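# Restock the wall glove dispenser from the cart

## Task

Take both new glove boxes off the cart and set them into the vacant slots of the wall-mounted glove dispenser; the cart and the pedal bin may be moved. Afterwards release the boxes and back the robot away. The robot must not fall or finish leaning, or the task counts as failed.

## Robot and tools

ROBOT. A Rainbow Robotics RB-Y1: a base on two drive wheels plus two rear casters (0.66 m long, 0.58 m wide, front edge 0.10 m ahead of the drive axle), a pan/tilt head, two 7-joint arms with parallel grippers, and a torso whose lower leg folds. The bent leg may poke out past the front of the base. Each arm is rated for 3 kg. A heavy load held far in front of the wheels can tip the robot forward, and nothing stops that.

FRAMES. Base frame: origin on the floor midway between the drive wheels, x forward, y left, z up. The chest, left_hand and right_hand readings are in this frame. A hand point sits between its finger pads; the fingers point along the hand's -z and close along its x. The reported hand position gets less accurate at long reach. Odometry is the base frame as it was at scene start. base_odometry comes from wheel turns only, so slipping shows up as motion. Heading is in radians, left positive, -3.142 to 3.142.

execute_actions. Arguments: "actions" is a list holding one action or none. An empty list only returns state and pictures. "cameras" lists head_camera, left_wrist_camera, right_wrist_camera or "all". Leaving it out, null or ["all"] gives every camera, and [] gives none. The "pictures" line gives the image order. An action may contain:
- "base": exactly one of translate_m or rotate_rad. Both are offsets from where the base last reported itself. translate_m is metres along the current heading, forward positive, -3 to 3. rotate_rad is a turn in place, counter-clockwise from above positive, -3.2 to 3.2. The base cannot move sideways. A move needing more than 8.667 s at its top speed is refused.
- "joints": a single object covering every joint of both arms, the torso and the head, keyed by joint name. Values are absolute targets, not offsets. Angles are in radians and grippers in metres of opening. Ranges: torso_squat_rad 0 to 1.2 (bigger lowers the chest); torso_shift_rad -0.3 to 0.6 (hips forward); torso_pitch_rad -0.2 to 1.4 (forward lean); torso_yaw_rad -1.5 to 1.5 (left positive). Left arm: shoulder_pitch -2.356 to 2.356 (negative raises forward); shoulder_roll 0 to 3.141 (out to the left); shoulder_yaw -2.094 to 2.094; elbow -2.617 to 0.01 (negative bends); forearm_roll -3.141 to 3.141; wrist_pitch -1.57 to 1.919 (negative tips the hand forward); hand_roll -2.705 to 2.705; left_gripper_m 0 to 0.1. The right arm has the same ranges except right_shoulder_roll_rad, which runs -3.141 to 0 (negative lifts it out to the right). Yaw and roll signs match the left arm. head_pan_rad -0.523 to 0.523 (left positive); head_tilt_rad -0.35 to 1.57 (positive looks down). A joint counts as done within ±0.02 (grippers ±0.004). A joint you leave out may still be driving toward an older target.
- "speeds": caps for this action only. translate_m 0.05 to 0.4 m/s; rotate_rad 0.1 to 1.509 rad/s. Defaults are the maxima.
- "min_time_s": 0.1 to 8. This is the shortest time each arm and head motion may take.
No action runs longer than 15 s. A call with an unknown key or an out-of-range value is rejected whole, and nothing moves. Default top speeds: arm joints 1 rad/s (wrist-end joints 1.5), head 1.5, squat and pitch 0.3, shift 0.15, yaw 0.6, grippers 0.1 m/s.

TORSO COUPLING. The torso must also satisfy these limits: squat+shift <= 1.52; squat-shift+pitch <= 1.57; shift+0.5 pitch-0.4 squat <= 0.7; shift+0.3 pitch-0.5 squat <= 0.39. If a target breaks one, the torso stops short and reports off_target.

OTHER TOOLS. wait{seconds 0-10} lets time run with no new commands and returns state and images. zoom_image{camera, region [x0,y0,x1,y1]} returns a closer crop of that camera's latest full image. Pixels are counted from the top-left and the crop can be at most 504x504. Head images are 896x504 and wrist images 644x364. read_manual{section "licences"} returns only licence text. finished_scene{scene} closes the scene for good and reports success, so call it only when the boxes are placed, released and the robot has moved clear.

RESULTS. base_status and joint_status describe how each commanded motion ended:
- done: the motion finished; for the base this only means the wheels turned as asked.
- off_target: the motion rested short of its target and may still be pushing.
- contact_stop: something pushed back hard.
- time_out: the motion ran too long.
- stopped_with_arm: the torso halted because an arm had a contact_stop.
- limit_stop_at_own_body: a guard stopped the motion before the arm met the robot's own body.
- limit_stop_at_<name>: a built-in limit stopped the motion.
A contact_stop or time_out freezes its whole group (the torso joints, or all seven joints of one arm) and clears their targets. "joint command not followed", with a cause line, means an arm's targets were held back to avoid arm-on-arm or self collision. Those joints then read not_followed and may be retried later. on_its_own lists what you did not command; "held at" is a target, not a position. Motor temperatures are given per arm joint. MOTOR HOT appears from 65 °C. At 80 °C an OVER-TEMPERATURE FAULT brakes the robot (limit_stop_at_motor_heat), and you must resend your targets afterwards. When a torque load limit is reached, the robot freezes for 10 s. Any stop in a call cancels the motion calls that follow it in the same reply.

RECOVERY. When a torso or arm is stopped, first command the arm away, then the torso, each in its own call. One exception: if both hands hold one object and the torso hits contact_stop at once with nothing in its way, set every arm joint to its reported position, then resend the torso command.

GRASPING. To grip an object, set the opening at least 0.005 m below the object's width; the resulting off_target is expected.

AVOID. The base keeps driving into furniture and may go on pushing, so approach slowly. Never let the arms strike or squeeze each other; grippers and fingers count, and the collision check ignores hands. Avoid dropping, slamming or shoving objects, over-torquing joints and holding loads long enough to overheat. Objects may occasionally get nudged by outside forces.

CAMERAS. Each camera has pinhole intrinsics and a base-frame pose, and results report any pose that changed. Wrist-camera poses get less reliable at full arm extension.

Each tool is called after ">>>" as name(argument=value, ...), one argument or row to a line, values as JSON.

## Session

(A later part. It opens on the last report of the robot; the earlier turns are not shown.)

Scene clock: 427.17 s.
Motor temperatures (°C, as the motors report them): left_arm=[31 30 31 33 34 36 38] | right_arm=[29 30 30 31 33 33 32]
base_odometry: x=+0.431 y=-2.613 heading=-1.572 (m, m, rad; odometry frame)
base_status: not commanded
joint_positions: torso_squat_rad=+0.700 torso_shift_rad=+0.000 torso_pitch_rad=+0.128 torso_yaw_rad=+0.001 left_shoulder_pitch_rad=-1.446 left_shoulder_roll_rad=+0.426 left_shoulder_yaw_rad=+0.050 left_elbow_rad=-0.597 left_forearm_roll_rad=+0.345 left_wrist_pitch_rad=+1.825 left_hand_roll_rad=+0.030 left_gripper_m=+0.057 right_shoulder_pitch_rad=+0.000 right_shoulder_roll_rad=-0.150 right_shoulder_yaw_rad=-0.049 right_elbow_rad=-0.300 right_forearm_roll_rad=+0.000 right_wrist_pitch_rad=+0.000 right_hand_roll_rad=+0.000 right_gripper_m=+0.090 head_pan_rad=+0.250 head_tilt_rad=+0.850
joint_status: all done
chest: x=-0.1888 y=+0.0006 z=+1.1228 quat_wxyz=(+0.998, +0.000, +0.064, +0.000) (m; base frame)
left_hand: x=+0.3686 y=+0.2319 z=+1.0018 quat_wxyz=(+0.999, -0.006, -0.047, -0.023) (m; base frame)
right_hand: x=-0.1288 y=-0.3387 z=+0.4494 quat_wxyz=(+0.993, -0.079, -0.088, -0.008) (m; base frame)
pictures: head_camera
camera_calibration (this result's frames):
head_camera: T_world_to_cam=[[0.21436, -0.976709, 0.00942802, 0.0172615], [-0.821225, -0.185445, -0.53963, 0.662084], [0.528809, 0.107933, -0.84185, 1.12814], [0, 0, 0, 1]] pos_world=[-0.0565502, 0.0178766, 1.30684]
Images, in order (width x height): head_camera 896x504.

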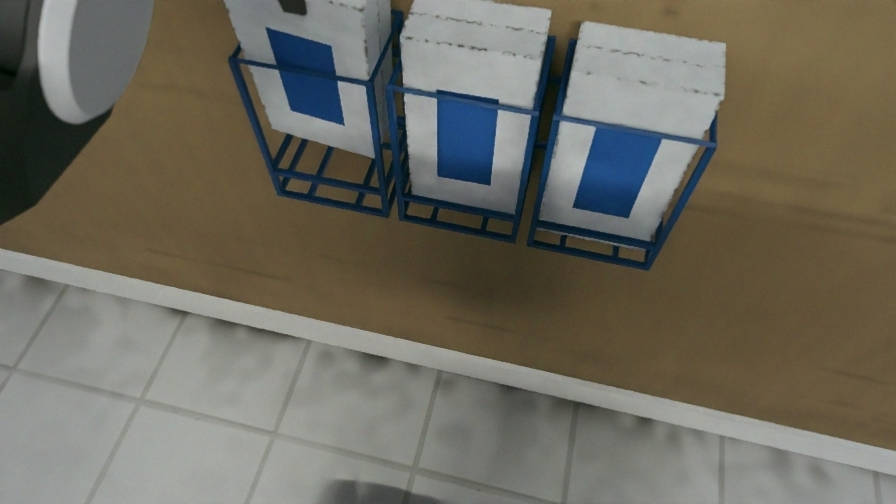

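>>> execute_actions(
  actions=[
    {"joints":{"left_shoulder_roll_rad":0.435,"left_hand_roll_rad":0.07,"torso_squat_rad":0.84}},
  ],
  cameras=["head_camera"],
)

Scene clock: 431.70 s.
Motor temperatures (°C, as the motors report them): left_arm=[32 30 31 33 34 36 38] | right_arm=[29 30 30 31 33 33 32]
base_odometry: x=+0.431 y=-2.613 heading=-1.572 (m, m, rad; odometry frame)
base_status: not commanded
joint_positions: torso_squat_rad=+0.840 torso_shift_rad=+0.000 torso_pitch_rad=+0.127 torso_yaw_rad=+0.001 left_shoulder_pitch_rad=-1.448 left_shoulder_roll_rad=+0.438 left_shoulder_yaw_rad=+0.050 left_elbow_rad=-0.599 left_forearm_roll_rad=+0.344 left_wrist_pitch_rad=+1.824 left_hand_roll_rad=+0.070 left_gripper_m=+0.058 right_shoulder_pitch_rad=+0.000 right_shoulder_roll_rad=-0.150 right_shoulder_yaw_rad=-0.049 right_elbow_rad=-0.300 right_forearm_roll_rad=+0.000 right_wrist_pitch_rad=+0.000 right_hand_roll_rad=+0.000 right_gripper_m=+0.090 head_pan_rad=+0.250 head_tilt_rad=+0.850
joint_status: all done
chest: x=-0.1889 y=+0.0006 z=+1.0547 quat_wxyz=(+0.998, +0.000, +0.063, +0.000) (m; base frame)
left_hand: x=+0.3703 y=+0.2377 z=+0.9380 quat_wxyz=(+0.999, -0.005, -0.052, +0.002) (m; base frame)
right_hand: x=-0.1286 y=-0.3388 z=+0.3813 quat_wxyz=(+0.993, -0.079, -0.088, -0.008) (m; base frame)
pictures: head_camera
camera_calibration (this result's frames):
head_camera: T_world_to_cam=[[0.214376, -0.976705, 0.0095248, 0.017768], [-0.820947, -0.185456, -0.540049, 0.625688], [0.529235, 0.107954, -0.84158, 1.07068], [0, 0, 0, 1]] pos_world=[-0.056792, 0.0178072, 1.23879]
Images, in order (width x height): head_camera 896x504.

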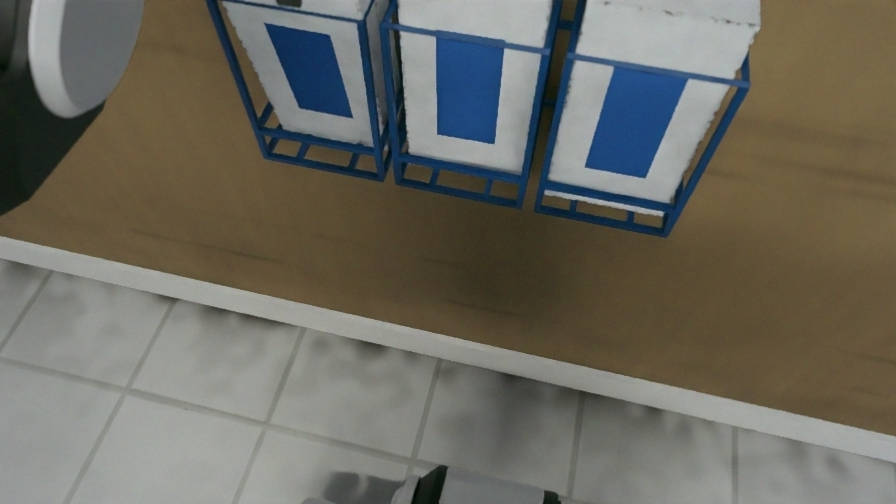

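>>> execute_actions(
  actions=[
    {"joints":{"left_gripper_m":0.09}},
  ],
  cameras=[],
)

>>> execute_actions(
  actions=[
    {"joints":{"torso_squat_rad":0.3,"head_tilt_rad":0.8}},
  ],
  cameras=["head_camera"],
)

Scene clock: 438.13 s.
Motor temperatures (°C, as the motors report them): left_arm=[31 30 31 33 34 36 38] | right_arm=[29 30 30 31 33 33 32]
base_odometry: x=+0.431 y=-2.613 heading=-1.572 (m, m, rad; odometry frame)
base_status: not commanded
joint_positions: torso_squat_rad=+0.840 torso_shift_rad=+0.000 torso_pitch_rad=+0.127 torso_yaw_rad=+0.001 left_shoulder_pitch_rad=-1.447 left_shoulder_roll_rad=+0.436 left_shoulder_yaw_rad=+0.050 left_elbow_rad=-0.597 left_forearm_roll_rad=+0.345 left_wrist_pitch_rad=+1.825 left_hand_roll_rad=+0.070 left_gripper_m=+0.090 right_shoulder_pitch_rad=+0.000 right_shoulder_roll_rad=-0.150 right_shoulder_yaw_rad=-0.049 right_elbow_rad=-0.300 right_forearm_roll_rad=+0.000 right_wrist_pitch_rad=+0.000 right_hand_roll_rad=+0.000 right_gripper_m=+0.090 head_pan_rad=+0.250 head_tilt_rad=+0.850
joint_status: all done
chest: x=-0.1889 y=+0.0006 z=+1.0547 quat_wxyz=(+0.998, +0.000, +0.064, +0.000) (m; base frame)
left_hand: x=+0.3694 y=+0.2369 z=+0.9363 quat_wxyz=(+0.999, -0.006, -0.050, +0.001) (m; base frame)
right_hand: x=-0.1286 y=-0.3388 z=+0.3813 quat_wxyz=(+0.993, -0.079, -0.088, -0.008) (m; base frame)
pictures: none
No camera images: the call's "cameras" was empty. Leave "cameras" out to get every camera's image.

Scene clock: 440.83 s.
Motor temperatures (°C, as the motors report them): left_arm=[31 30 31 33 34 36 38] | right_arm=[29 30 30 31 33 33 32]
base_odometry: x=+0.431 y=-2.613 heading=-1.572 (m, m, rad; odometry frame)
base_status: not commanded
joint_positions: torso_squat_rad=+0.300 torso_shift_rad=+0.000 torso_pitch_rad=+0.127 torso_yaw_rad=+0.001 left_shoulder_pitch_rad=-1.447 left_shoulder_roll_rad=+0.435 left_shoulder_yaw_rad=+0.050 left_elbow_rad=-0.597 left_forearm_roll_rad=+0.345 left_wrist_pitch_rad=+1.825 left_hand_roll_rad=+0.070 left_gripper_m=+0.090 right_shoulder_pitch_rad=+0.000 right_shoulder_roll_rad=-0.150 right_shoulder_yaw_rad=-0.049 right_elbow_rad=-0.300 right_forearm_roll_rad=+0.000 right_wrist_pitch_rad=+0.000 right_hand_roll_rad=+0.000 right_gripper_m=+0.090 head_pan_rad=+0.250 head_tilt_rad=+0.800
joint_status: all done
chest: x=-0.1889 y=+0.0008 z=+1.2561 quat_wxyz=(+0.998, +0.000, +0.064, +0.000) (m; base frame)
left_hand: x=+0.3693 y=+0.2371 z=+1.1374 quat_wxyz=(+0.999, -0.006, -0.049, +0.001) (m; base frame)
right_hand: x=-0.1288 y=-0.3386 z=+0.5827 quat_wxyz=(+0.993, -0.079, -0.088, -0.008) (m; base frame)
pictures: head_camera
camera_calibration (this result's frames):
head_camera: T_world_to_cam=[[0.212442, -0.977143, 0.00776834, 0.01829], [-0.79431, -0.177312, -0.581061, 0.797928], [0.569157, 0.117271, -0.813823, 1.20546], [0, 0, 0, 1]] pos_world=[-0.0561799, 0.0179878, 1.44454]
Images, in order (width x height): head_camera 896x504.

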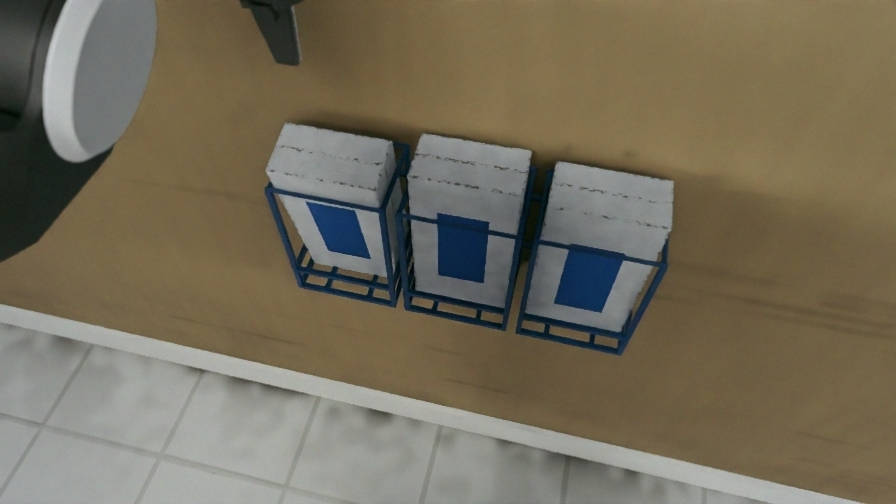

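>>> execute_actions(
  actions=[
    {"joints":{"torso_squat_rad":0.2,"left_shoulder_yaw_rad":-0.5,"left_shoulder_pitch_rad":-1.38,"left_shoulder_roll_rad":0.42,"left_elbow_rad":-0.5,"left_forearm_roll_rad":0.3,"left_wrist_pitch_rad":1.88,"left_hand_roll_rad":0.52},"min_time_s":2},
  ],
  cameras=["head_camera"],
)

Scene clock: 450.70 s.
Motor temperatures (°C, as the motors report them): left_arm=[31 30 31 33 34 35 38] | right_arm=[29 30 30 31 33 33 32]
base_odometry: x=+0.431 y=-2.613 heading=-1.572 (m, m, rad; odometry frame)
base_status: not commanded
joint_positions: torso_squat_rad=+0.200 torso_shift_rad=+0.000 torso_pitch_rad=+0.127 torso_yaw_rad=+0.001 left_shoulder_pitch_rad=-1.381 left_shoulder_roll_rad=+0.421 left_shoulder_yaw_rad=-0.500 left_elbow_rad=-0.500 left_forearm_roll_rad=+0.300 left_wrist_pitch_rad=+1.880 left_hand_roll_rad=+0.520 left_gripper_m=+0.090 right_shoulder_pitch_rad=+0.000 right_shoulder_roll_rad=-0.150 right_shoulder_yaw_rad=-0.049 right_elbow_rad=-0.300 right_forearm_roll_rad=+0.000 right_wrist_pitch_rad=+0.000 right_hand_roll_rad=+0.000 right_gripper_m=+0.090 head_pan_rad=+0.250 head_tilt_rad=+0.800
joint_status: all done
chest: x=-0.1889 y=+0.0008 z=+1.2735 quat_wxyz=(+0.998, +0.000, +0.064, +0.000) (m; base frame)
left_hand: x=+0.3156 y=+0.3189 z=+1.0959 quat_wxyz=(+0.940, +0.289, +0.018, +0.179) (m; base frame)
right_hand: x=-0.1288 y=-0.3386 z=+0.6000 quat_wxyz=(+0.993, -0.079, -0.088, -0.008) (m; base frame)
pictures: head_camera
camera_calibration (this result's frames):
head_camera: T_world_to_cam=[[0.212442, -0.977143, 0.007769, 0.0181729], [-0.794308, -0.177312, -0.581063, 0.80799], [0.569159, 0.117271, -0.813821, 1.21955], [0, 0, 0, 1]] pos_world=[-0.0561882, 0.0180048, 1.46185]
Images, in order (width x height): head_camera 896x504.

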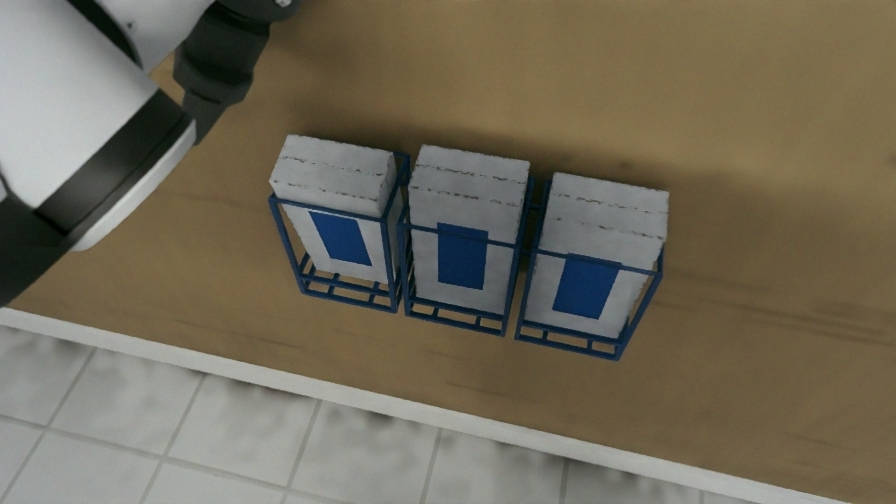

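>>> execute_actions(
  actions=[
    {"joints":{"left_shoulder_yaw_rad":0,"left_shoulder_pitch_rad":-1.33,"left_shoulder_roll_rad":0.025,"left_elbow_rad":-0.78,"left_forearm_roll_rad":0.1,"left_wrist_pitch_rad":1.9,"left_hand_roll_rad":0.36},"min_time_s":2},
  ],
  cameras=["head_camera"],
)

Scene clock: 459.43 s.
Motor temperatures (°C, as the motors report them): left_arm=[31 30 31 33 34 35 38] | right_arm=[29 30 30 31 33 33 32]
base_odometry: x=+0.431 y=-2.613 heading=-1.572 (m, m, rad; odometry frame)
base_status: not commanded
joint_positions: torso_squat_rad=+0.200 torso_shift_rad=+0.000 torso_pitch_rad=+0.127 torso_yaw_rad=+0.001 left_shoulder_pitch_rad=-1.331 left_shoulder_roll_rad=+0.025 left_shoulder_yaw_rad=+0.000 left_elbow_rad=-0.780 left_forearm_roll_rad=+0.100 left_wrist_pitch_rad=+1.900 left_hand_roll_rad=+0.360 left_gripper_m=+0.090 right_shoulder_pitch_rad=+0.000 right_shoulder_roll_rad=-0.150 right_shoulder_yaw_rad=-0.049 right_elbow_rad=-0.300 right_forearm_roll_rad=+0.000 right_wrist_pitch_rad=+0.000 right_hand_roll_rad=+0.000 right_gripper_m=+0.090 head_pan_rad=+0.250 head_tilt_rad=+0.800
joint_status: all done
chest: x=-0.1889 y=+0.0008 z=+1.2735 quat_wxyz=(+0.998, +0.000, +0.064, +0.000) (m; base frame)
left_hand: x=+0.3134 y=+0.0784 z=+1.0806 quat_wxyz=(+0.998, +0.058, -0.014, -0.012) (m; base frame)
right_hand: x=-0.1288 y=-0.3386 z=+0.6000 quat_wxyz=(+0.993, -0.079, -0.088, -0.008) (m; base frame)
pictures: head_camera
camera_calibration (this result's frames):
head_camera: T_world_to_cam=[[0.212442, -0.977143, 0.00776898, 0.0181728], [-0.794308, -0.177312, -0.581064, 0.80799], [0.56916, 0.117272, -0.813821, 1.21955], [0, 0, 0, 1]] pos_world=[-0.0561887, 0.0180046, 1.46185]
Images, in order (width x height): head_camera 896x504.

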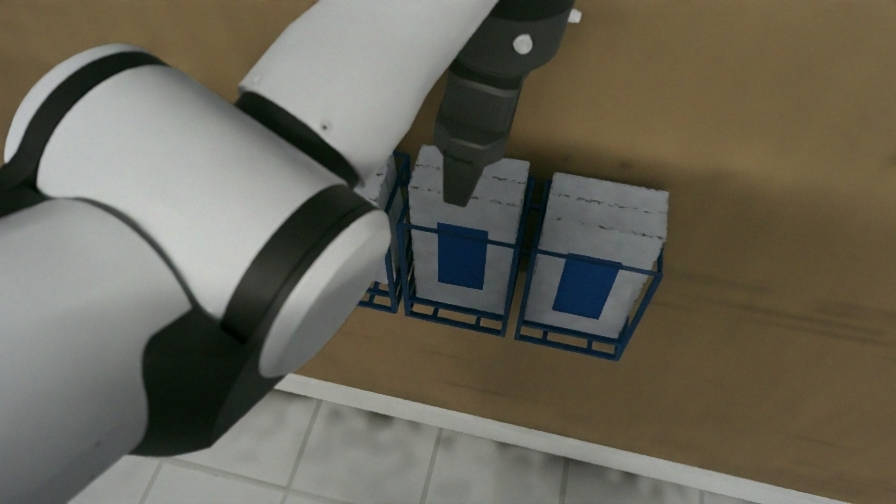

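>>> execute_actions(
  actions=[
    {"base":{"translate_m":0.05},"speeds":{"translate_m":0.08},"joints":{"left_forearm_roll_rad":0.2,"left_hand_roll_rad":0.4}},
  ],
  cameras=["left_wrist_camera"],
)

Scene clock: 466.07 s.
Motor temperatures (°C, as the motors report them): left_arm=[31 30 31 33 34 35 38] | right_arm=[29 30 30 31 33 33 32]
base_odometry: x=+0.431 y=-2.663 heading=-1.572 (m, m, rad; odometry frame)
base_status: done
joint_positions: torso_squat_rad=+0.200 torso_shift_rad=+0.000 torso_pitch_rad=+0.127 torso_yaw_rad=+0.001 left_shoulder_pitch_rad=-1.331 left_shoulder_roll_rad=+0.025 left_shoulder_yaw_rad=+0.000 left_elbow_rad=-0.780 left_forearm_roll_rad=+0.200 left_wrist_pitch_rad=+1.900 left_hand_roll_rad=+0.400 left_gripper_m=+0.090 right_shoulder_pitch_rad=+0.000 right_shoulder_roll_rad=-0.150 right_shoulder_yaw_rad=-0.049 right_elbow_rad=-0.300 right_forearm_roll_rad=+0.000 right_wrist_pitch_rad=+0.000 right_hand_roll_rad=+0.000 right_gripper_m=+0.090 head_pan_rad=+0.250 head_tilt_rad=+0.800
joint_status: all done
chest: x=-0.1888 y=+0.0008 z=+1.2735 quat_wxyz=(+0.998, +0.000, +0.064, +0.000) (m; base frame)
left_hand: x=+0.3049 y=+0.0584 z=+1.0790 quat_wxyz=(+1.000, +0.014, +0.004, -0.008) (m; base frame)
right_hand: x=-0.1288 y=-0.3386 z=+0.6000 quat_wxyz=(+0.993, -0.079, -0.088, -0.008) (m; base frame)
pictures: left_wrist_camera
camera_calibration (this result's frames):
left_wrist_camera: T_world_to_cam=[[0.9997, -0.0243525, 0.00263317, -0.306076], [-0.0203382, -0.765349, 0.643294, -0.618204], [-0.0136505, -0.643154, -0.765615, 0.957844], [0, 0, 0, 1]] pos_world=[0.306486, 0.135445, 1.13183]
Images, in order (width x height): left_wrist_camera 644x364.

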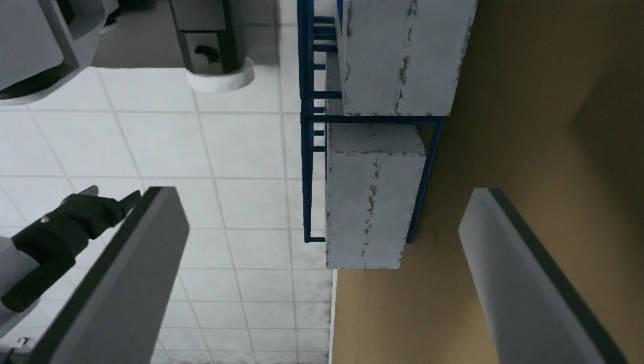

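>>> execute_actions(
  actions=[
    {"base":{"translate_m":0.04},"speeds":{"translate_m":0.08},"joints":{"left_shoulder_roll_rad":0.13,"left_forearm_roll_rad":0.27}},
  ],
  cameras=["left_wrist_camera","head_camera"],
)

Scene clock: 477.03 s.
Motor temperatures (°C, as the motors report them): left_arm=[31 30 31 33 34 35 38] | right_arm=[29 30 30 31 33 33 32]
base_odometry: x=+0.431 y=-2.702 heading=-1.573 (m, m, rad; odometry frame)
base_status: done
joint_positions: torso_squat_rad=+0.201 torso_shift_rad=-0.003 torso_pitch_rad=+0.123 torso_yaw_rad=+0.001 left_shoulder_pitch_rad=-1.327 left_shoulder_roll_rad=+0.111 left_shoulder_yaw_rad=-0.005 left_elbow_rad=-0.781 left_forearm_roll_rad=+0.272 left_wrist_pitch_rad=+1.904 left_hand_roll_rad=+0.400 left_gripper_m=+0.090 right_shoulder_pitch_rad=+0.000 right_shoulder_roll_rad=-0.150 right_shoulder_yaw_rad=-0.049 right_elbow_rad=-0.300 right_forearm_roll_rad=+0.000 right_wrist_pitch_rad=+0.000 right_hand_roll_rad=+0.000 right_gripper_m=+0.090 head_pan_rad=+0.250 head_tilt_rad=+0.800
joint_status: left_shoulder_roll_rad contact_stop (moved +0.086 of +0.105); the others done
chest: x=-0.1921 y=+0.0005 z=+1.2735 quat_wxyz=(+0.998, +0.000, +0.061, +0.000) (m; base frame)
left_hand: x=+0.3136 y=+0.0894 z=+1.0892 quat_wxyz=(+1.000, +0.000, +0.003, +0.018) (m; base frame)
right_hand: x=-0.1289 y=-0.3386 z=+0.6003 quat_wxyz=(+0.993, -0.078, -0.090, -0.008) (m; base frame)
pictures: head_camera, left_wrist_camera
camera_calibration (this result's frames):
head_camera: T_world_to_cam=[[0.212409, -0.977145, 0.00832624, 0.0178235], [-0.791617, -0.177063, -0.5848, 0.810667], [0.572909, 0.117626, -0.811135, 1.21882], [0, 0, 0, 1]] pos_world=[-0.0603225, 0.0175901, 1.46256]
left_wrist_camera: T_world_to_cam=[[0.999625, 0.0270891, 0.00399178, -0.32017], [0.0176039, -0.747464, 0.664069, -0.637004], [0.0209728, -0.66375, -0.74766, 0.957191], [0, 0, 0, 1]] pos_world=[0.311189, 0.167871, 1.13995]
Images, in order (width x height): head_camera 896x504, left_wrist_camera 644x364.

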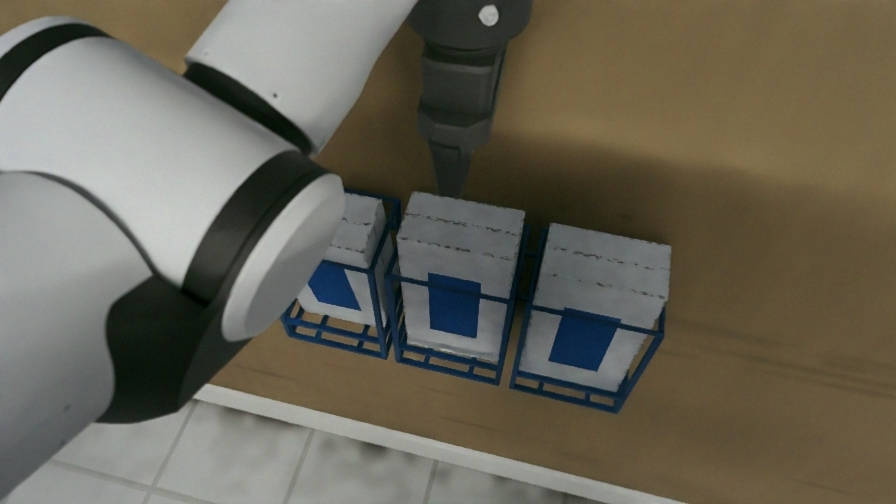

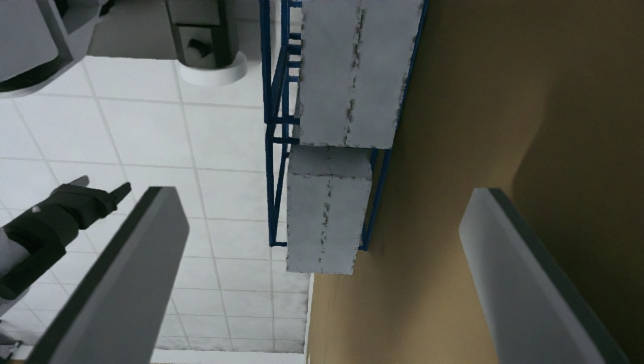

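>>> execute_actions(
  actions=[
    {"base":{"translate_m":-0.015},"speeds":{"translate_m":0.05}},
  ],
  cameras=[],
)

>>> execute_actions(
  actions=[
    {"joints":{"left_wrist_pitch_rad":1.79,"left_shoulder_roll_rad":0.12,"left_shoulder_pitch_rad":-1.331,"left_shoulder_yaw_rad":0,"left_elbow_rad":-0.78,"left_gripper_m":0.1}},
  ],
  cameras=["left_wrist_camera"],
)

Scene clock: 484.50 s.
Motor temperatures (°C, as the motors report them): left_arm=[32 31 31 33 34 35 38] | right_arm=[28 30 30 31 33 33 32]
base_odometry: x=+0.431 y=-2.687 heading=-1.574 (m, m, rad; odometry frame)
base_status: done
joint_positions: torso_squat_rad=+0.200 torso_shift_rad=+0.000 torso_pitch_rad=+0.127 torso_yaw_rad=+0.001 left_shoulder_pitch_rad=-1.328 left_shoulder_roll_rad=+0.118 left_shoulder_yaw_rad=-0.003 left_elbow_rad=-0.780 left_forearm_roll_rad=+0.272 left_wrist_pitch_rad=+1.903 left_hand_roll_rad=+0.400 left_gripper_m=+0.090 right_shoulder_pitch_rad=+0.000 right_shoulder_roll_rad=-0.150 right_shoulder_yaw_rad=-0.049 right_elbow_rad=-0.300 right_forearm_roll_rad=+0.000 right_wrist_pitch_rad=+0.000 right_hand_roll_rad=+0.000 right_gripper_m=+0.090 head_pan_rad=+0.250 head_tilt_rad=+0.800
joint_status: not commanded
chest: x=-0.1890 y=+0.0007 z=+1.2735 quat_wxyz=(+0.998, +0.000, +0.064, +0.000) (m; base frame)
left_hand: x=+0.3179 y=+0.0931 z=+1.0881 quat_wxyz=(+1.000, +0.001, +0.003, +0.021) (m; base frame)
right_hand: x=-0.1287 y=-0.3385 z=+0.6000 quat_wxyz=(+0.993, -0.078, -0.088, -0.008) (m; base frame)
pictures: none
No camera images: the call's "cameras" was empty. Leave "cameras" out to get every camera's image.

Scene clock: 494.73 s.
Motor temperatures (°C, as the motors report them): left_arm=[33 31 31 34 34 45 38] | right_arm=[28 30 30 31 33 33 32]
TORQUE FAULT: left_wrist_pitch_rad reached its load limit. The robot stopped for 10 seconds, dropped its targets and accepts commands again. The stop added 9.1 s to the call and to motion_time.
base_odometry: x=+0.431 y=-2.687 heading=-1.573 (m, m, rad; odometry frame)
base_status: not commanded
joint_positions: torso_squat_rad=+0.200 torso_shift_rad=-0.002 torso_pitch_rad=+0.126 torso_yaw_rad=+0.001 left_shoulder_pitch_rad=-1.326 left_shoulder_roll_rad=+0.118 left_shoulder_yaw_rad=-0.001 left_elbow_rad=-0.777 left_forearm_roll_rad=+0.272 left_wrist_pitch_rad=+1.825 left_hand_roll_rad=+0.400 left_gripper_m=+0.096 right_shoulder_pitch_rad=+0.000 right_shoulder_roll_rad=-0.150 right_shoulder_yaw_rad=-0.049 right_elbow_rad=-0.300 right_forearm_roll_rad=+0.000 right_wrist_pitch_rad=+0.000 right_hand_roll_rad=+0.000 right_gripper_m=+0.090 head_pan_rad=+0.250 head_tilt_rad=+0.800
joint_status: left_wrist_pitch_rad torque_fault (moved -0.078 of -0.113); left_gripper_m torque_fault (moved +0.006 of +0.010); the others done
on_its_own: left_wrist_pitch_rad is held at +1.821, not at your +1.790, since a torque_fault
chest: x=-0.1903 y=+0.0009 z=+1.2735 quat_wxyz=(+0.998, +0.000, +0.063, +0.000) (m; base frame)
left_hand: x=+0.3328 y=+0.0879 z=+1.0878 quat_wxyz=(+0.999, -0.014, -0.031, +0.023) (m; base frame)
right_hand: x=-0.1287 y=-0.3385 z=+0.6002 quat_wxyz=(+0.993, -0.079, -0.089, -0.008) (m; base frame)
pictures: left_wrist_camera
camera_calibration (this result's frames):
left_wrist_camera: T_world_to_cam=[[0.996701, 0.0384878, 0.0714575, -0.41267], [-0.0209855, -0.728273, 0.684965, -0.649116], [0.0784034, -0.684205, -0.725063, 0.912877], [0, 0, 0, 1]] pos_world=[0.326114, 0.167743, 1.136]
Images, in order (width x height): left_wrist_camera 644x364.

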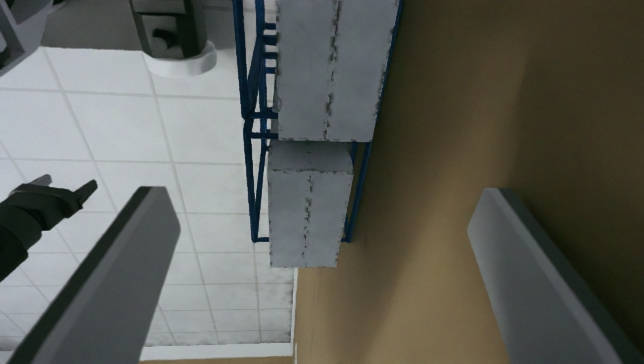

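>>> execute_actions(
  actions=[
    {"base":{"translate_m":-0.012},"speeds":{"translate_m":0.05}},
  ],
  cameras=[],
)

>>> execute_actions(
  actions=[
    {"joints":{"left_wrist_pitch_rad":1.83,"left_hand_roll_rad":0.36}},
  ],
  cameras=[],
)

>>> execute_actions(
  actions=[
    {"joints":{"torso_squat_rad":0.5}},
  ],
  cameras=["left_wrist_camera","head_camera"],
)

Scene clock: 501.97 s.
Motor temperatures (°C, as the motors report them): left_arm=[33 31 31 34 34 49 38] | right_arm=[28 30 30 31 33 33 32]
base_odometry: x=+0.431 y=-2.675 heading=-1.574 (m, m, rad; odometry frame)
base_status: done
joint_positions: torso_squat_rad=+0.200 torso_shift_rad=+0.000 torso_pitch_rad=+0.127 torso_yaw_rad=+0.001 left_shoulder_pitch_rad=-1.329 left_shoulder_roll_rad=+0.119 left_shoulder_yaw_rad=-0.001 left_elbow_rad=-0.778 left_forearm_roll_rad=+0.272 left_wrist_pitch_rad=+1.821 left_hand_roll_rad=+0.400 left_gripper_m=+0.099 right_shoulder_pitch_rad=+0.000 right_shoulder_roll_rad=-0.150 right_shoulder_yaw_rad=-0.049 right_elbow_rad=-0.300 right_forearm_roll_rad=+0.000 right_wrist_pitch_rad=+0.000 right_hand_roll_rad=+0.000 right_gripper_m=+0.090 head_pan_rad=+0.250 head_tilt_rad=+0.800
joint_status: not commanded
on_its_own: left_wrist_pitch_rad is held at +1.821, not at your +1.790, since a torque_fault
chest: x=-0.1890 y=+0.0008 z=+1.2735 quat_wxyz=(+0.998, +0.000, +0.064, +0.000) (m; base frame)
left_hand: x=+0.3354 y=+0.0872 z=+1.0886 quat_wxyz=(+0.999, -0.015, -0.034, +0.023) (m; base frame)
right_hand: x=-0.1287 y=-0.3385 z=+0.6001 quat_wxyz=(+0.993, -0.079, -0.088, -0.008) (m; base frame)
pictures: none
No camera images: the call's "cameras" was empty. Leave "cameras" out to get every camera's image.

Scene clock: 502.43 s.
Motor temperatures (°C, as the motors report them): left_arm=[33 31 31 34 34 48 38] | right_arm=[28 30 30 31 33 33 32]
base_odometry: x=+0.431 y=-2.675 heading=-1.574 (m, m, rad; odometry frame)
base_status: not commanded
joint_positions: torso_squat_rad=+0.200 torso_shift_rad=+0.000 torso_pitch_rad=+0.127 torso_yaw_rad=+0.001 left_shoulder_pitch_rad=-1.329 left_shoulder_roll_rad=+0.119 left_shoulder_yaw_rad=-0.001 left_elbow_rad=-0.778 left_forearm_roll_rad=+0.272 left_wrist_pitch_rad=+1.830 left_hand_roll_rad=+0.360 left_gripper_m=+0.099 right_shoulder_pitch_rad=+0.000 right_shoulder_roll_rad=-0.150 right_shoulder_yaw_rad=-0.049 right_elbow_rad=-0.300 right_forearm_roll_rad=+0.000 right_wrist_pitch_rad=+0.000 right_hand_roll_rad=+0.000 right_gripper_m=+0.090 head_pan_rad=+0.250 head_tilt_rad=+0.800
joint_status: all done
chest: x=-0.1890 y=+0.0008 z=+1.2735 quat_wxyz=(+0.998, +0.000, +0.064, +0.000) (m; base frame)
left_hand: x=+0.3335 y=+0.0879 z=+1.0884 quat_wxyz=(+0.999, -0.013, -0.030, +0.003) (m; base frame)
right_hand: x=-0.1287 y=-0.3385 z=+0.6001 quat_wxyz=(+0.993, -0.079, -0.088, -0.008) (m; base frame)
pictures: none
No camera images: the call's "cameras" was empty. Leave "cameras" out to get every camera's image.

Scene clock: 504.30 s.
Motor temperatures (°C, as the motors report them): left_arm=[33 30 31 34 34 47 38] | right_arm=[28 30 30 31 33 33 32]
base_odometry: x=+0.431 y=-2.675 heading=-1.574 (m, m, rad; odometry frame)
base_status: not commanded
joint_positions: torso_squat_rad=+0.500 torso_shift_rad=+0.000 torso_pitch_rad=+0.127 torso_yaw_rad=+0.001 left_shoulder_pitch_rad=-1.329 left_shoulder_roll_rad=+0.119 left_shoulder_yaw_rad=-0.001 left_elbow_rad=-0.778 left_forearm_roll_rad=+0.272 left_wrist_pitch_rad=+1.830 left_hand_roll_rad=+0.360 left_gripper_m=+0.099 right_shoulder_pitch_rad=+0.000 right_shoulder_roll_rad=-0.150 right_shoulder_yaw_rad=-0.049 right_elbow_rad=-0.300 right_forearm_roll_rad=+0.000 right_wrist_pitch_rad=+0.000 right_hand_roll_rad=+0.000 right_gripper_m=+0.090 head_pan_rad=+0.250 head_tilt_rad=+0.800
joint_status: all done
chest: x=-0.1890 y=+0.0008 z=+1.2017 quat_wxyz=(+0.998, +0.000, +0.064, +0.000) (m; base frame)
left_hand: x=+0.3336 y=+0.0878 z=+1.0168 quat_wxyz=(+0.999, -0.013, -0.030, +0.003) (m; base frame)
right_hand: x=-0.1287 y=-0.3386 z=+0.5284 quat_wxyz=(+0.993, -0.079, -0.088, -0.008) (m; base frame)
pictures: head_camera, left_wrist_camera
camera_calibration (this result's frames):
head_camera: T_world_to_cam=[[0.212495, -0.97713, 0.00791034, 0.0185704], [-0.794111, -0.1774, -0.581307, 0.766544], [0.569415, 0.117243, -0.813646, 1.16111], [0, 0, 0, 1]] pos_world=[-0.0563785, 0.0179987, 1.39018]
left_wrist_camera: T_world_to_cam=[[0.997533, -0.00247728, 0.0701525, -0.403728], [-0.0497653, -0.729781, 0.681867, -0.587593], [0.0495068, -0.683677, -0.728104, 0.873946], [0, 0, 0, 1]] pos_world=[0.330224, 0.167681, 1.06531]
Images, in order (width x height): head_camera 896x504, left_wrist_camera 644x364.

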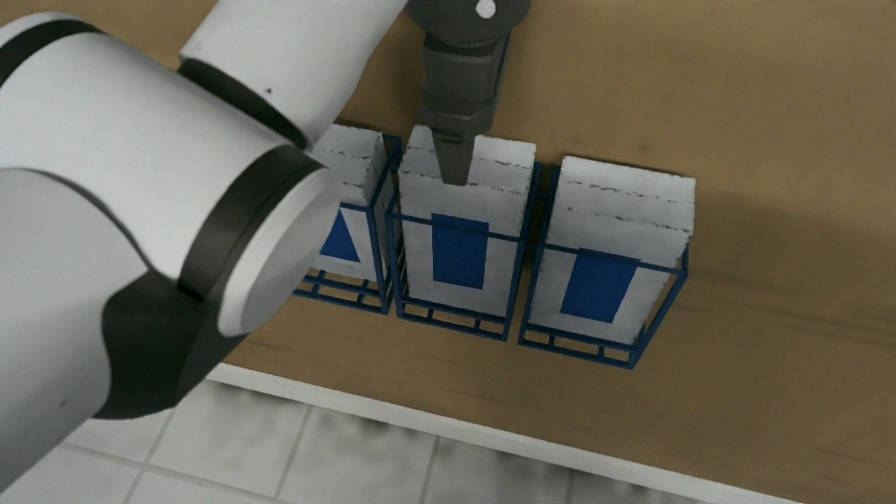

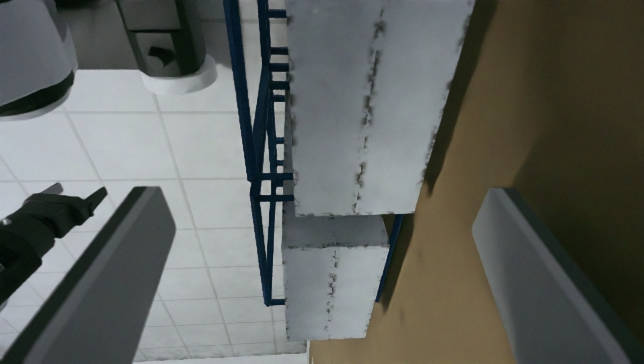

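>>> execute_actions(
  actions=[
    {"joints":{"torso_squat_rad":0.63}},
  ],
  cameras=[],
)

>>> execute_actions(
  actions=[
    {"joints":{"left_gripper_m":0.045}},
  ],
  cameras=[],
)

>>> execute_actions(
  actions=[
    {"joints":{"torso_squat_rad":0.57}},
  ],
  cameras=[],
)

>>> execute_actions(
  actions=[
    {"joints":{"left_wrist_pitch_rad":1.80}},
  ],
  cameras=["head_camera"],
)

Scene clock: 512.57 s.
Motor temperatures (°C, as the motors report them): left_arm=[33 30 31 34 34 44 38] | right_arm=[28 30 30 31 33 33 32]
base_odometry: x=+0.431 y=-2.675 heading=-1.574 (m, m, rad; odometry frame)
base_status: not commanded
joint_positions: torso_squat_rad=+0.630 torso_shift_rad=+0.000 torso_pitch_rad=+0.127 torso_yaw_rad=+0.001 left_shoulder_pitch_rad=-1.329 left_shoulder_roll_rad=+0.119 left_shoulder_yaw_rad=-0.001 left_elbow_rad=-0.778 left_forearm_roll_rad=+0.272 left_wrist_pitch_rad=+1.830 left_hand_roll_rad=+0.360 left_gripper_m=+0.099 right_shoulder_pitch_rad=+0.000 right_shoulder_roll_rad=-0.150 right_shoulder_yaw_rad=-0.049 right_elbow_rad=-0.300 right_forearm_roll_rad=+0.000 right_wrist_pitch_rad=+0.000 right_hand_roll_rad=+0.000 right_gripper_m=+0.090 head_pan_rad=+0.250 head_tilt_rad=+0.800
joint_status: all done
chest: x=-0.1890 y=+0.0007 z=+1.1531 quat_wxyz=(+0.998, +0.000, +0.064, +0.000) (m; base frame)
left_hand: x=+0.3336 y=+0.0878 z=+0.9682 quat_wxyz=(+0.999, -0.013, -0.030, +0.003) (m; base frame)
right_hand: x=-0.1287 y=-0.3387 z=+0.4797 quat_wxyz=(+0.993, -0.079, -0.088, -0.008) (m; base frame)
pictures: none
No camera images: the call's "cameras" was empty. Leave "cameras" out to get every camera's image.

Scene clock: 513.60 s.
Motor temperatures (°C, as the motors report them): left_arm=[33 30 31 34 34 43 38] | right_arm=[28 30 30 31 33 33 32]
base_odometry: x=+0.431 y=-2.675 heading=-1.574 (m, m, rad; odometry frame)
base_status: not commanded
joint_positions: torso_squat_rad=+0.630 torso_shift_rad=+0.000 torso_pitch_rad=+0.127 torso_yaw_rad=+0.001 left_shoulder_pitch_rad=-1.329 left_shoulder_roll_rad=+0.119 left_shoulder_yaw_rad=-0.001 left_elbow_rad=-0.778 left_forearm_roll_rad=+0.272 left_wrist_pitch_rad=+1.830 left_hand_roll_rad=+0.360 left_gripper_m=+0.045 right_shoulder_pitch_rad=+0.000 right_shoulder_roll_rad=-0.150 right_shoulder_yaw_rad=-0.049 right_elbow_rad=-0.300 right_forearm_roll_rad=+0.000 right_wrist_pitch_rad=+0.000 right_hand_roll_rad=+0.000 right_gripper_m=+0.090 head_pan_rad=+0.250 head_tilt_rad=+0.800
joint_status: all done
chest: x=-0.1890 y=+0.0007 z=+1.1531 quat_wxyz=(+0.998, +0.000, +0.064, +0.000) (m; base frame)
left_hand: x=+0.3336 y=+0.0878 z=+0.9682 quat_wxyz=(+0.999, -0.013, -0.030, +0.003) (m; base frame)
right_hand: x=-0.1287 y=-0.3387 z=+0.4797 quat_wxyz=(+0.993, -0.079, -0.088, -0.008) (m; base frame)
pictures: none
No camera images: the call's "cameras" was empty. Leave "cameras" out to get every camera's image.

Scene clock: 514.57 s.
Motor temperatures (°C, as the motors report them): left_arm=[33 30 31 34 34 43 38] | right_arm=[28 30 30 31 33 33 32]
base_odometry: x=+0.431 y=-2.675 heading=-1.574 (m, m, rad; odometry frame)
base_status: not commanded
joint_positions: torso_squat_rad=+0.570 torso_shift_rad=+0.000 torso_pitch_rad=+0.127 torso_yaw_rad=+0.001 left_shoulder_pitch_rad=-1.329 left_shoulder_roll_rad=+0.119 left_shoulder_yaw_rad=-0.001 left_elbow_rad=-0.778 left_forearm_roll_rad=+0.272 left_wrist_pitch_rad=+1.830 left_hand_roll_rad=+0.360 left_gripper_m=+0.045 right_shoulder_pitch_rad=+0.000 right_shoulder_roll_rad=-0.150 right_shoulder_yaw_rad=-0.049 right_elbow_rad=-0.300 right_forearm_roll_rad=+0.000 right_wrist_pitch_rad=+0.000 right_hand_roll_rad=+0.000 right_gripper_m=+0.090 head_pan_rad=+0.250 head_tilt_rad=+0.800
joint_status: all done
chest: x=-0.1888 y=+0.0007 z=+1.1767 quat_wxyz=(+0.998, +0.000, +0.064, +0.000) (m; base frame)
left_hand: x=+0.3337 y=+0.0878 z=+0.9917 quat_wxyz=(+0.999, -0.013, -0.030, +0.003) (m; base frame)
right_hand: x=-0.1287 y=-0.3386 z=+0.5033 quat_wxyz=(+0.993, -0.079, -0.088, -0.008) (m; base frame)
pictures: none
No camera images: the call's "cameras" was empty. Leave "cameras" out to get every camera's image.

Scene clock: 515.00 s.
Motor temperatures (°C, as the motors report them): left_arm=[33 30 31 34 34 43 38] | right_arm=[28 30 30 31 33 33 32]
base_odometry: x=+0.431 y=-2.675 heading=-1.574 (m, m, rad; odometry frame)
base_status: not commanded
joint_positions: torso_squat_rad=+0.570 torso_shift_rad=+0.000 torso_pitch_rad=+0.127 torso_yaw_rad=+0.001 left_shoulder_pitch_rad=-1.329 left_shoulder_roll_rad=+0.119 left_shoulder_yaw_rad=-0.001 left_elbow_rad=-0.778 left_forearm_roll_rad=+0.272 left_wrist_pitch_rad=+1.800 left_hand_roll_rad=+0.360 left_gripper_m=+0.045 right_shoulder_pitch_rad=+0.000 right_shoulder_roll_rad=-0.150 right_shoulder_yaw_rad=-0.049 right_elbow_rad=-0.300 right_forearm_roll_rad=+0.000 right_wrist_pitch_rad=+0.000 right_hand_roll_rad=+0.000 right_gripper_m=+0.090 head_pan_rad=+0.250 head_tilt_rad=+0.800
joint_status: all done
chest: x=-0.1888 y=+0.0007 z=+1.1767 quat_wxyz=(+0.998, +0.000, +0.064, +0.000) (m; base frame)
left_hand: x=+0.3402 y=+0.0854 z=+0.9923 quat_wxyz=(+0.999, -0.018, -0.044, +0.003) (m; base frame)
right_hand: x=-0.1287 y=-0.3386 z=+0.5033 quat_wxyz=(+0.993, -0.079, -0.088, -0.008) (m; base frame)
pictures: head_camera
camera_calibration (this result's frames):
head_camera: T_world_to_cam=[[0.212496, -0.97713, 0.00783723, 0.0187942], [-0.794296, -0.177396, -0.581055, 0.751799], [0.569157, 0.117247, -0.813827, 1.14083], [0, 0, 0, 1]] pos_world=[-0.0561533, 0.0179717, 1.36513]
Images, in order (width x height): head_camera 896x504.

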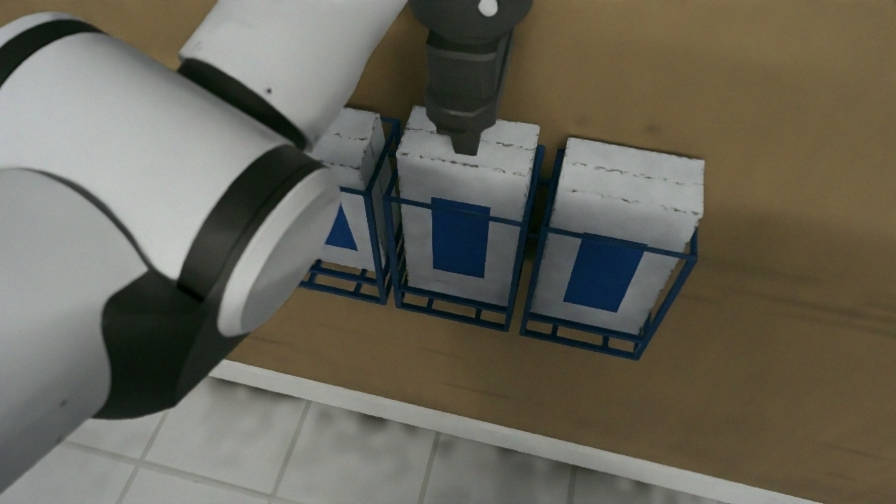

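>>> execute_actions(
  actions=[
    {"joints":{"torso_squat_rad":0.1}},
  ],
  cameras=[],
)

>>> execute_actions(
  actions=[
    {"base":{"translate_m":-0.7},"joints":{"left_shoulder_pitch_rad":-0.2,"left_shoulder_roll_rad":0.2,"left_elbow_rad":-0.5,"left_wrist_pitch_rad":0,"head_pan_rad":0,"head_tilt_rad":0.5},"min_time_s":3},
  ],
  cameras=["head_camera"],
)

>>> zoom_image(
  camera="head_camera",
  region=[250,50,650,350],
)

Scene clock: 524.03 s.
Motor temperatures (°C, as the motors report them): left_arm=[33 30 31 34 34 40 38] | right_arm=[28 30 30 31 33 33 32]
base_odometry: x=+0.431 y=-2.675 heading=-1.574 (m, m, rad; odometry frame)
base_status: not commanded
joint_positions: torso_squat_rad=+0.100 torso_shift_rad=+0.000 torso_pitch_rad=+0.127 torso_yaw_rad=+0.001 left_shoulder_pitch_rad=-1.329 left_shoulder_roll_rad=+0.119 left_shoulder_yaw_rad=-0.001 left_elbow_rad=-0.778 left_forearm_roll_rad=+0.272 left_wrist_pitch_rad=+1.800 left_hand_roll_rad=+0.360 left_gripper_m=+0.045 right_shoulder_pitch_rad=+0.000 right_shoulder_roll_rad=-0.150 right_shoulder_yaw_rad=-0.049 right_elbow_rad=-0.300 right_forearm_roll_rad=+0.000 right_wrist_pitch_rad=+0.000 right_hand_roll_rad=+0.000 right_gripper_m=+0.090 head_pan_rad=+0.250 head_tilt_rad=+0.800
joint_status: all done
chest: x=-0.1889 y=+0.0008 z=+1.2839 quat_wxyz=(+0.998, +0.000, +0.064, +0.000) (m; base frame)
left_hand: x=+0.3401 y=+0.0855 z=+1.0995 quat_wxyz=(+0.999, -0.018, -0.044, +0.003) (m; base frame)
right_hand: x=-0.1288 y=-0.3385 z=+0.6105 quat_wxyz=(+0.993, -0.079, -0.088, -0.008) (m; base frame)
pictures: none
No camera images: the call's "cameras" was empty. Leave "cameras" out to get every camera's image.

Scene clock: 527.87 s.
Motor temperatures (°C, as the motors report them): left_arm=[33 30 31 34 34 39 38] | right_arm=[28 30 30 31 33 33 32]
base_odometry: x=+0.433 y=-1.975 heading=-1.573 (m, m, rad; odometry frame)
base_status: done
joint_positions: torso_squat_rad=+0.100 torso_shift_rad=+0.000 torso_pitch_rad=+0.127 torso_yaw_rad=+0.001 left_shoulder_pitch_rad=-0.200 left_shoulder_roll_rad=+0.200 left_shoulder_yaw_rad=-0.001 left_elbow_rad=-0.500 left_forearm_roll_rad=+0.272 left_wrist_pitch_rad=+0.000 left_hand_roll_rad=+0.360 left_gripper_m=+0.045 right_shoulder_pitch_rad=+0.000 right_shoulder_roll_rad=-0.150 right_shoulder_yaw_rad=-0.049 right_elbow_rad=-0.300 right_forearm_roll_rad=+0.000 right_wrist_pitch_rad=+0.000 right_hand_roll_rad=+0.000 right_gripper_m=+0.090 head_pan_rad=+0.000 head_tilt_rad=+0.500
joint_status: all done
chest: x=-0.1889 y=+0.0008 z=+1.2839 quat_wxyz=(+0.998, +0.000, +0.064, +0.000) (m; base frame)
left_hand: x=+0.1096 y=+0.3421 z=+0.6751 quat_wxyz=(+0.924, -0.004, -0.292, +0.245) (m; base frame)
right_hand: x=-0.1288 y=-0.3385 z=+0.6105 quat_wxyz=(+0.993, -0.079, -0.088, -0.008) (m; base frame)
pictures: head_camera
camera_calibration (this result's frames):
head_camera: T_world_to_cam=[[-0.0437232, -0.998666, 0.0274628, -0.0472813], [-0.6083, 0.00480625, -0.793692, 1.1548], [0.792502, -0.0514084, -0.607699, 0.954955], [0, 0, 0, 1]] pos_world=[-0.0564049, -0.00367582, 1.49818]
Images, in order (width x height): head_camera 896x504.

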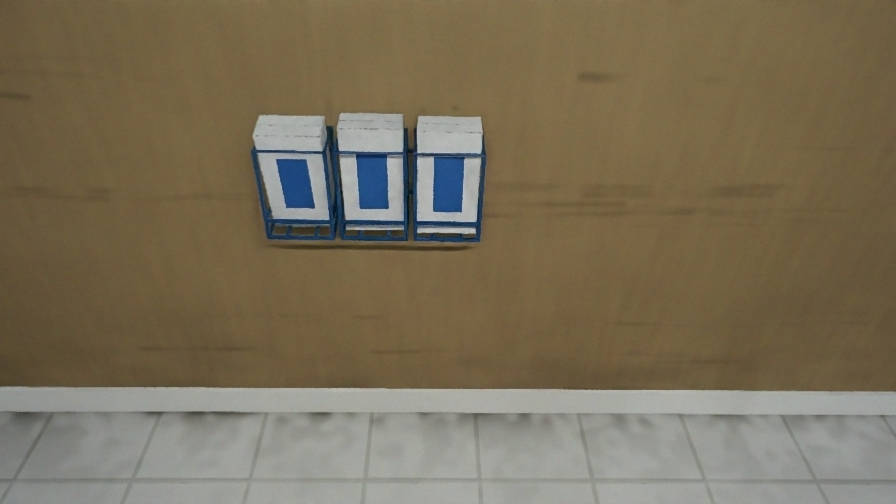

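Region (250, 50, 650, 350) of head_camera's 896x504 image, scaled by 1.260, with more detail than that image has; it fills the top 378 rows of this view, and the rest is white.

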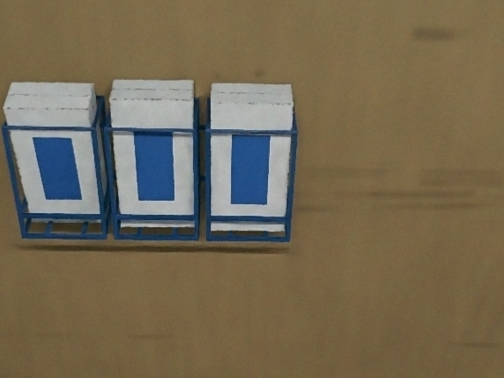

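>>> finished_scene(
  scene=2,
)

The scene is finished: the task was done.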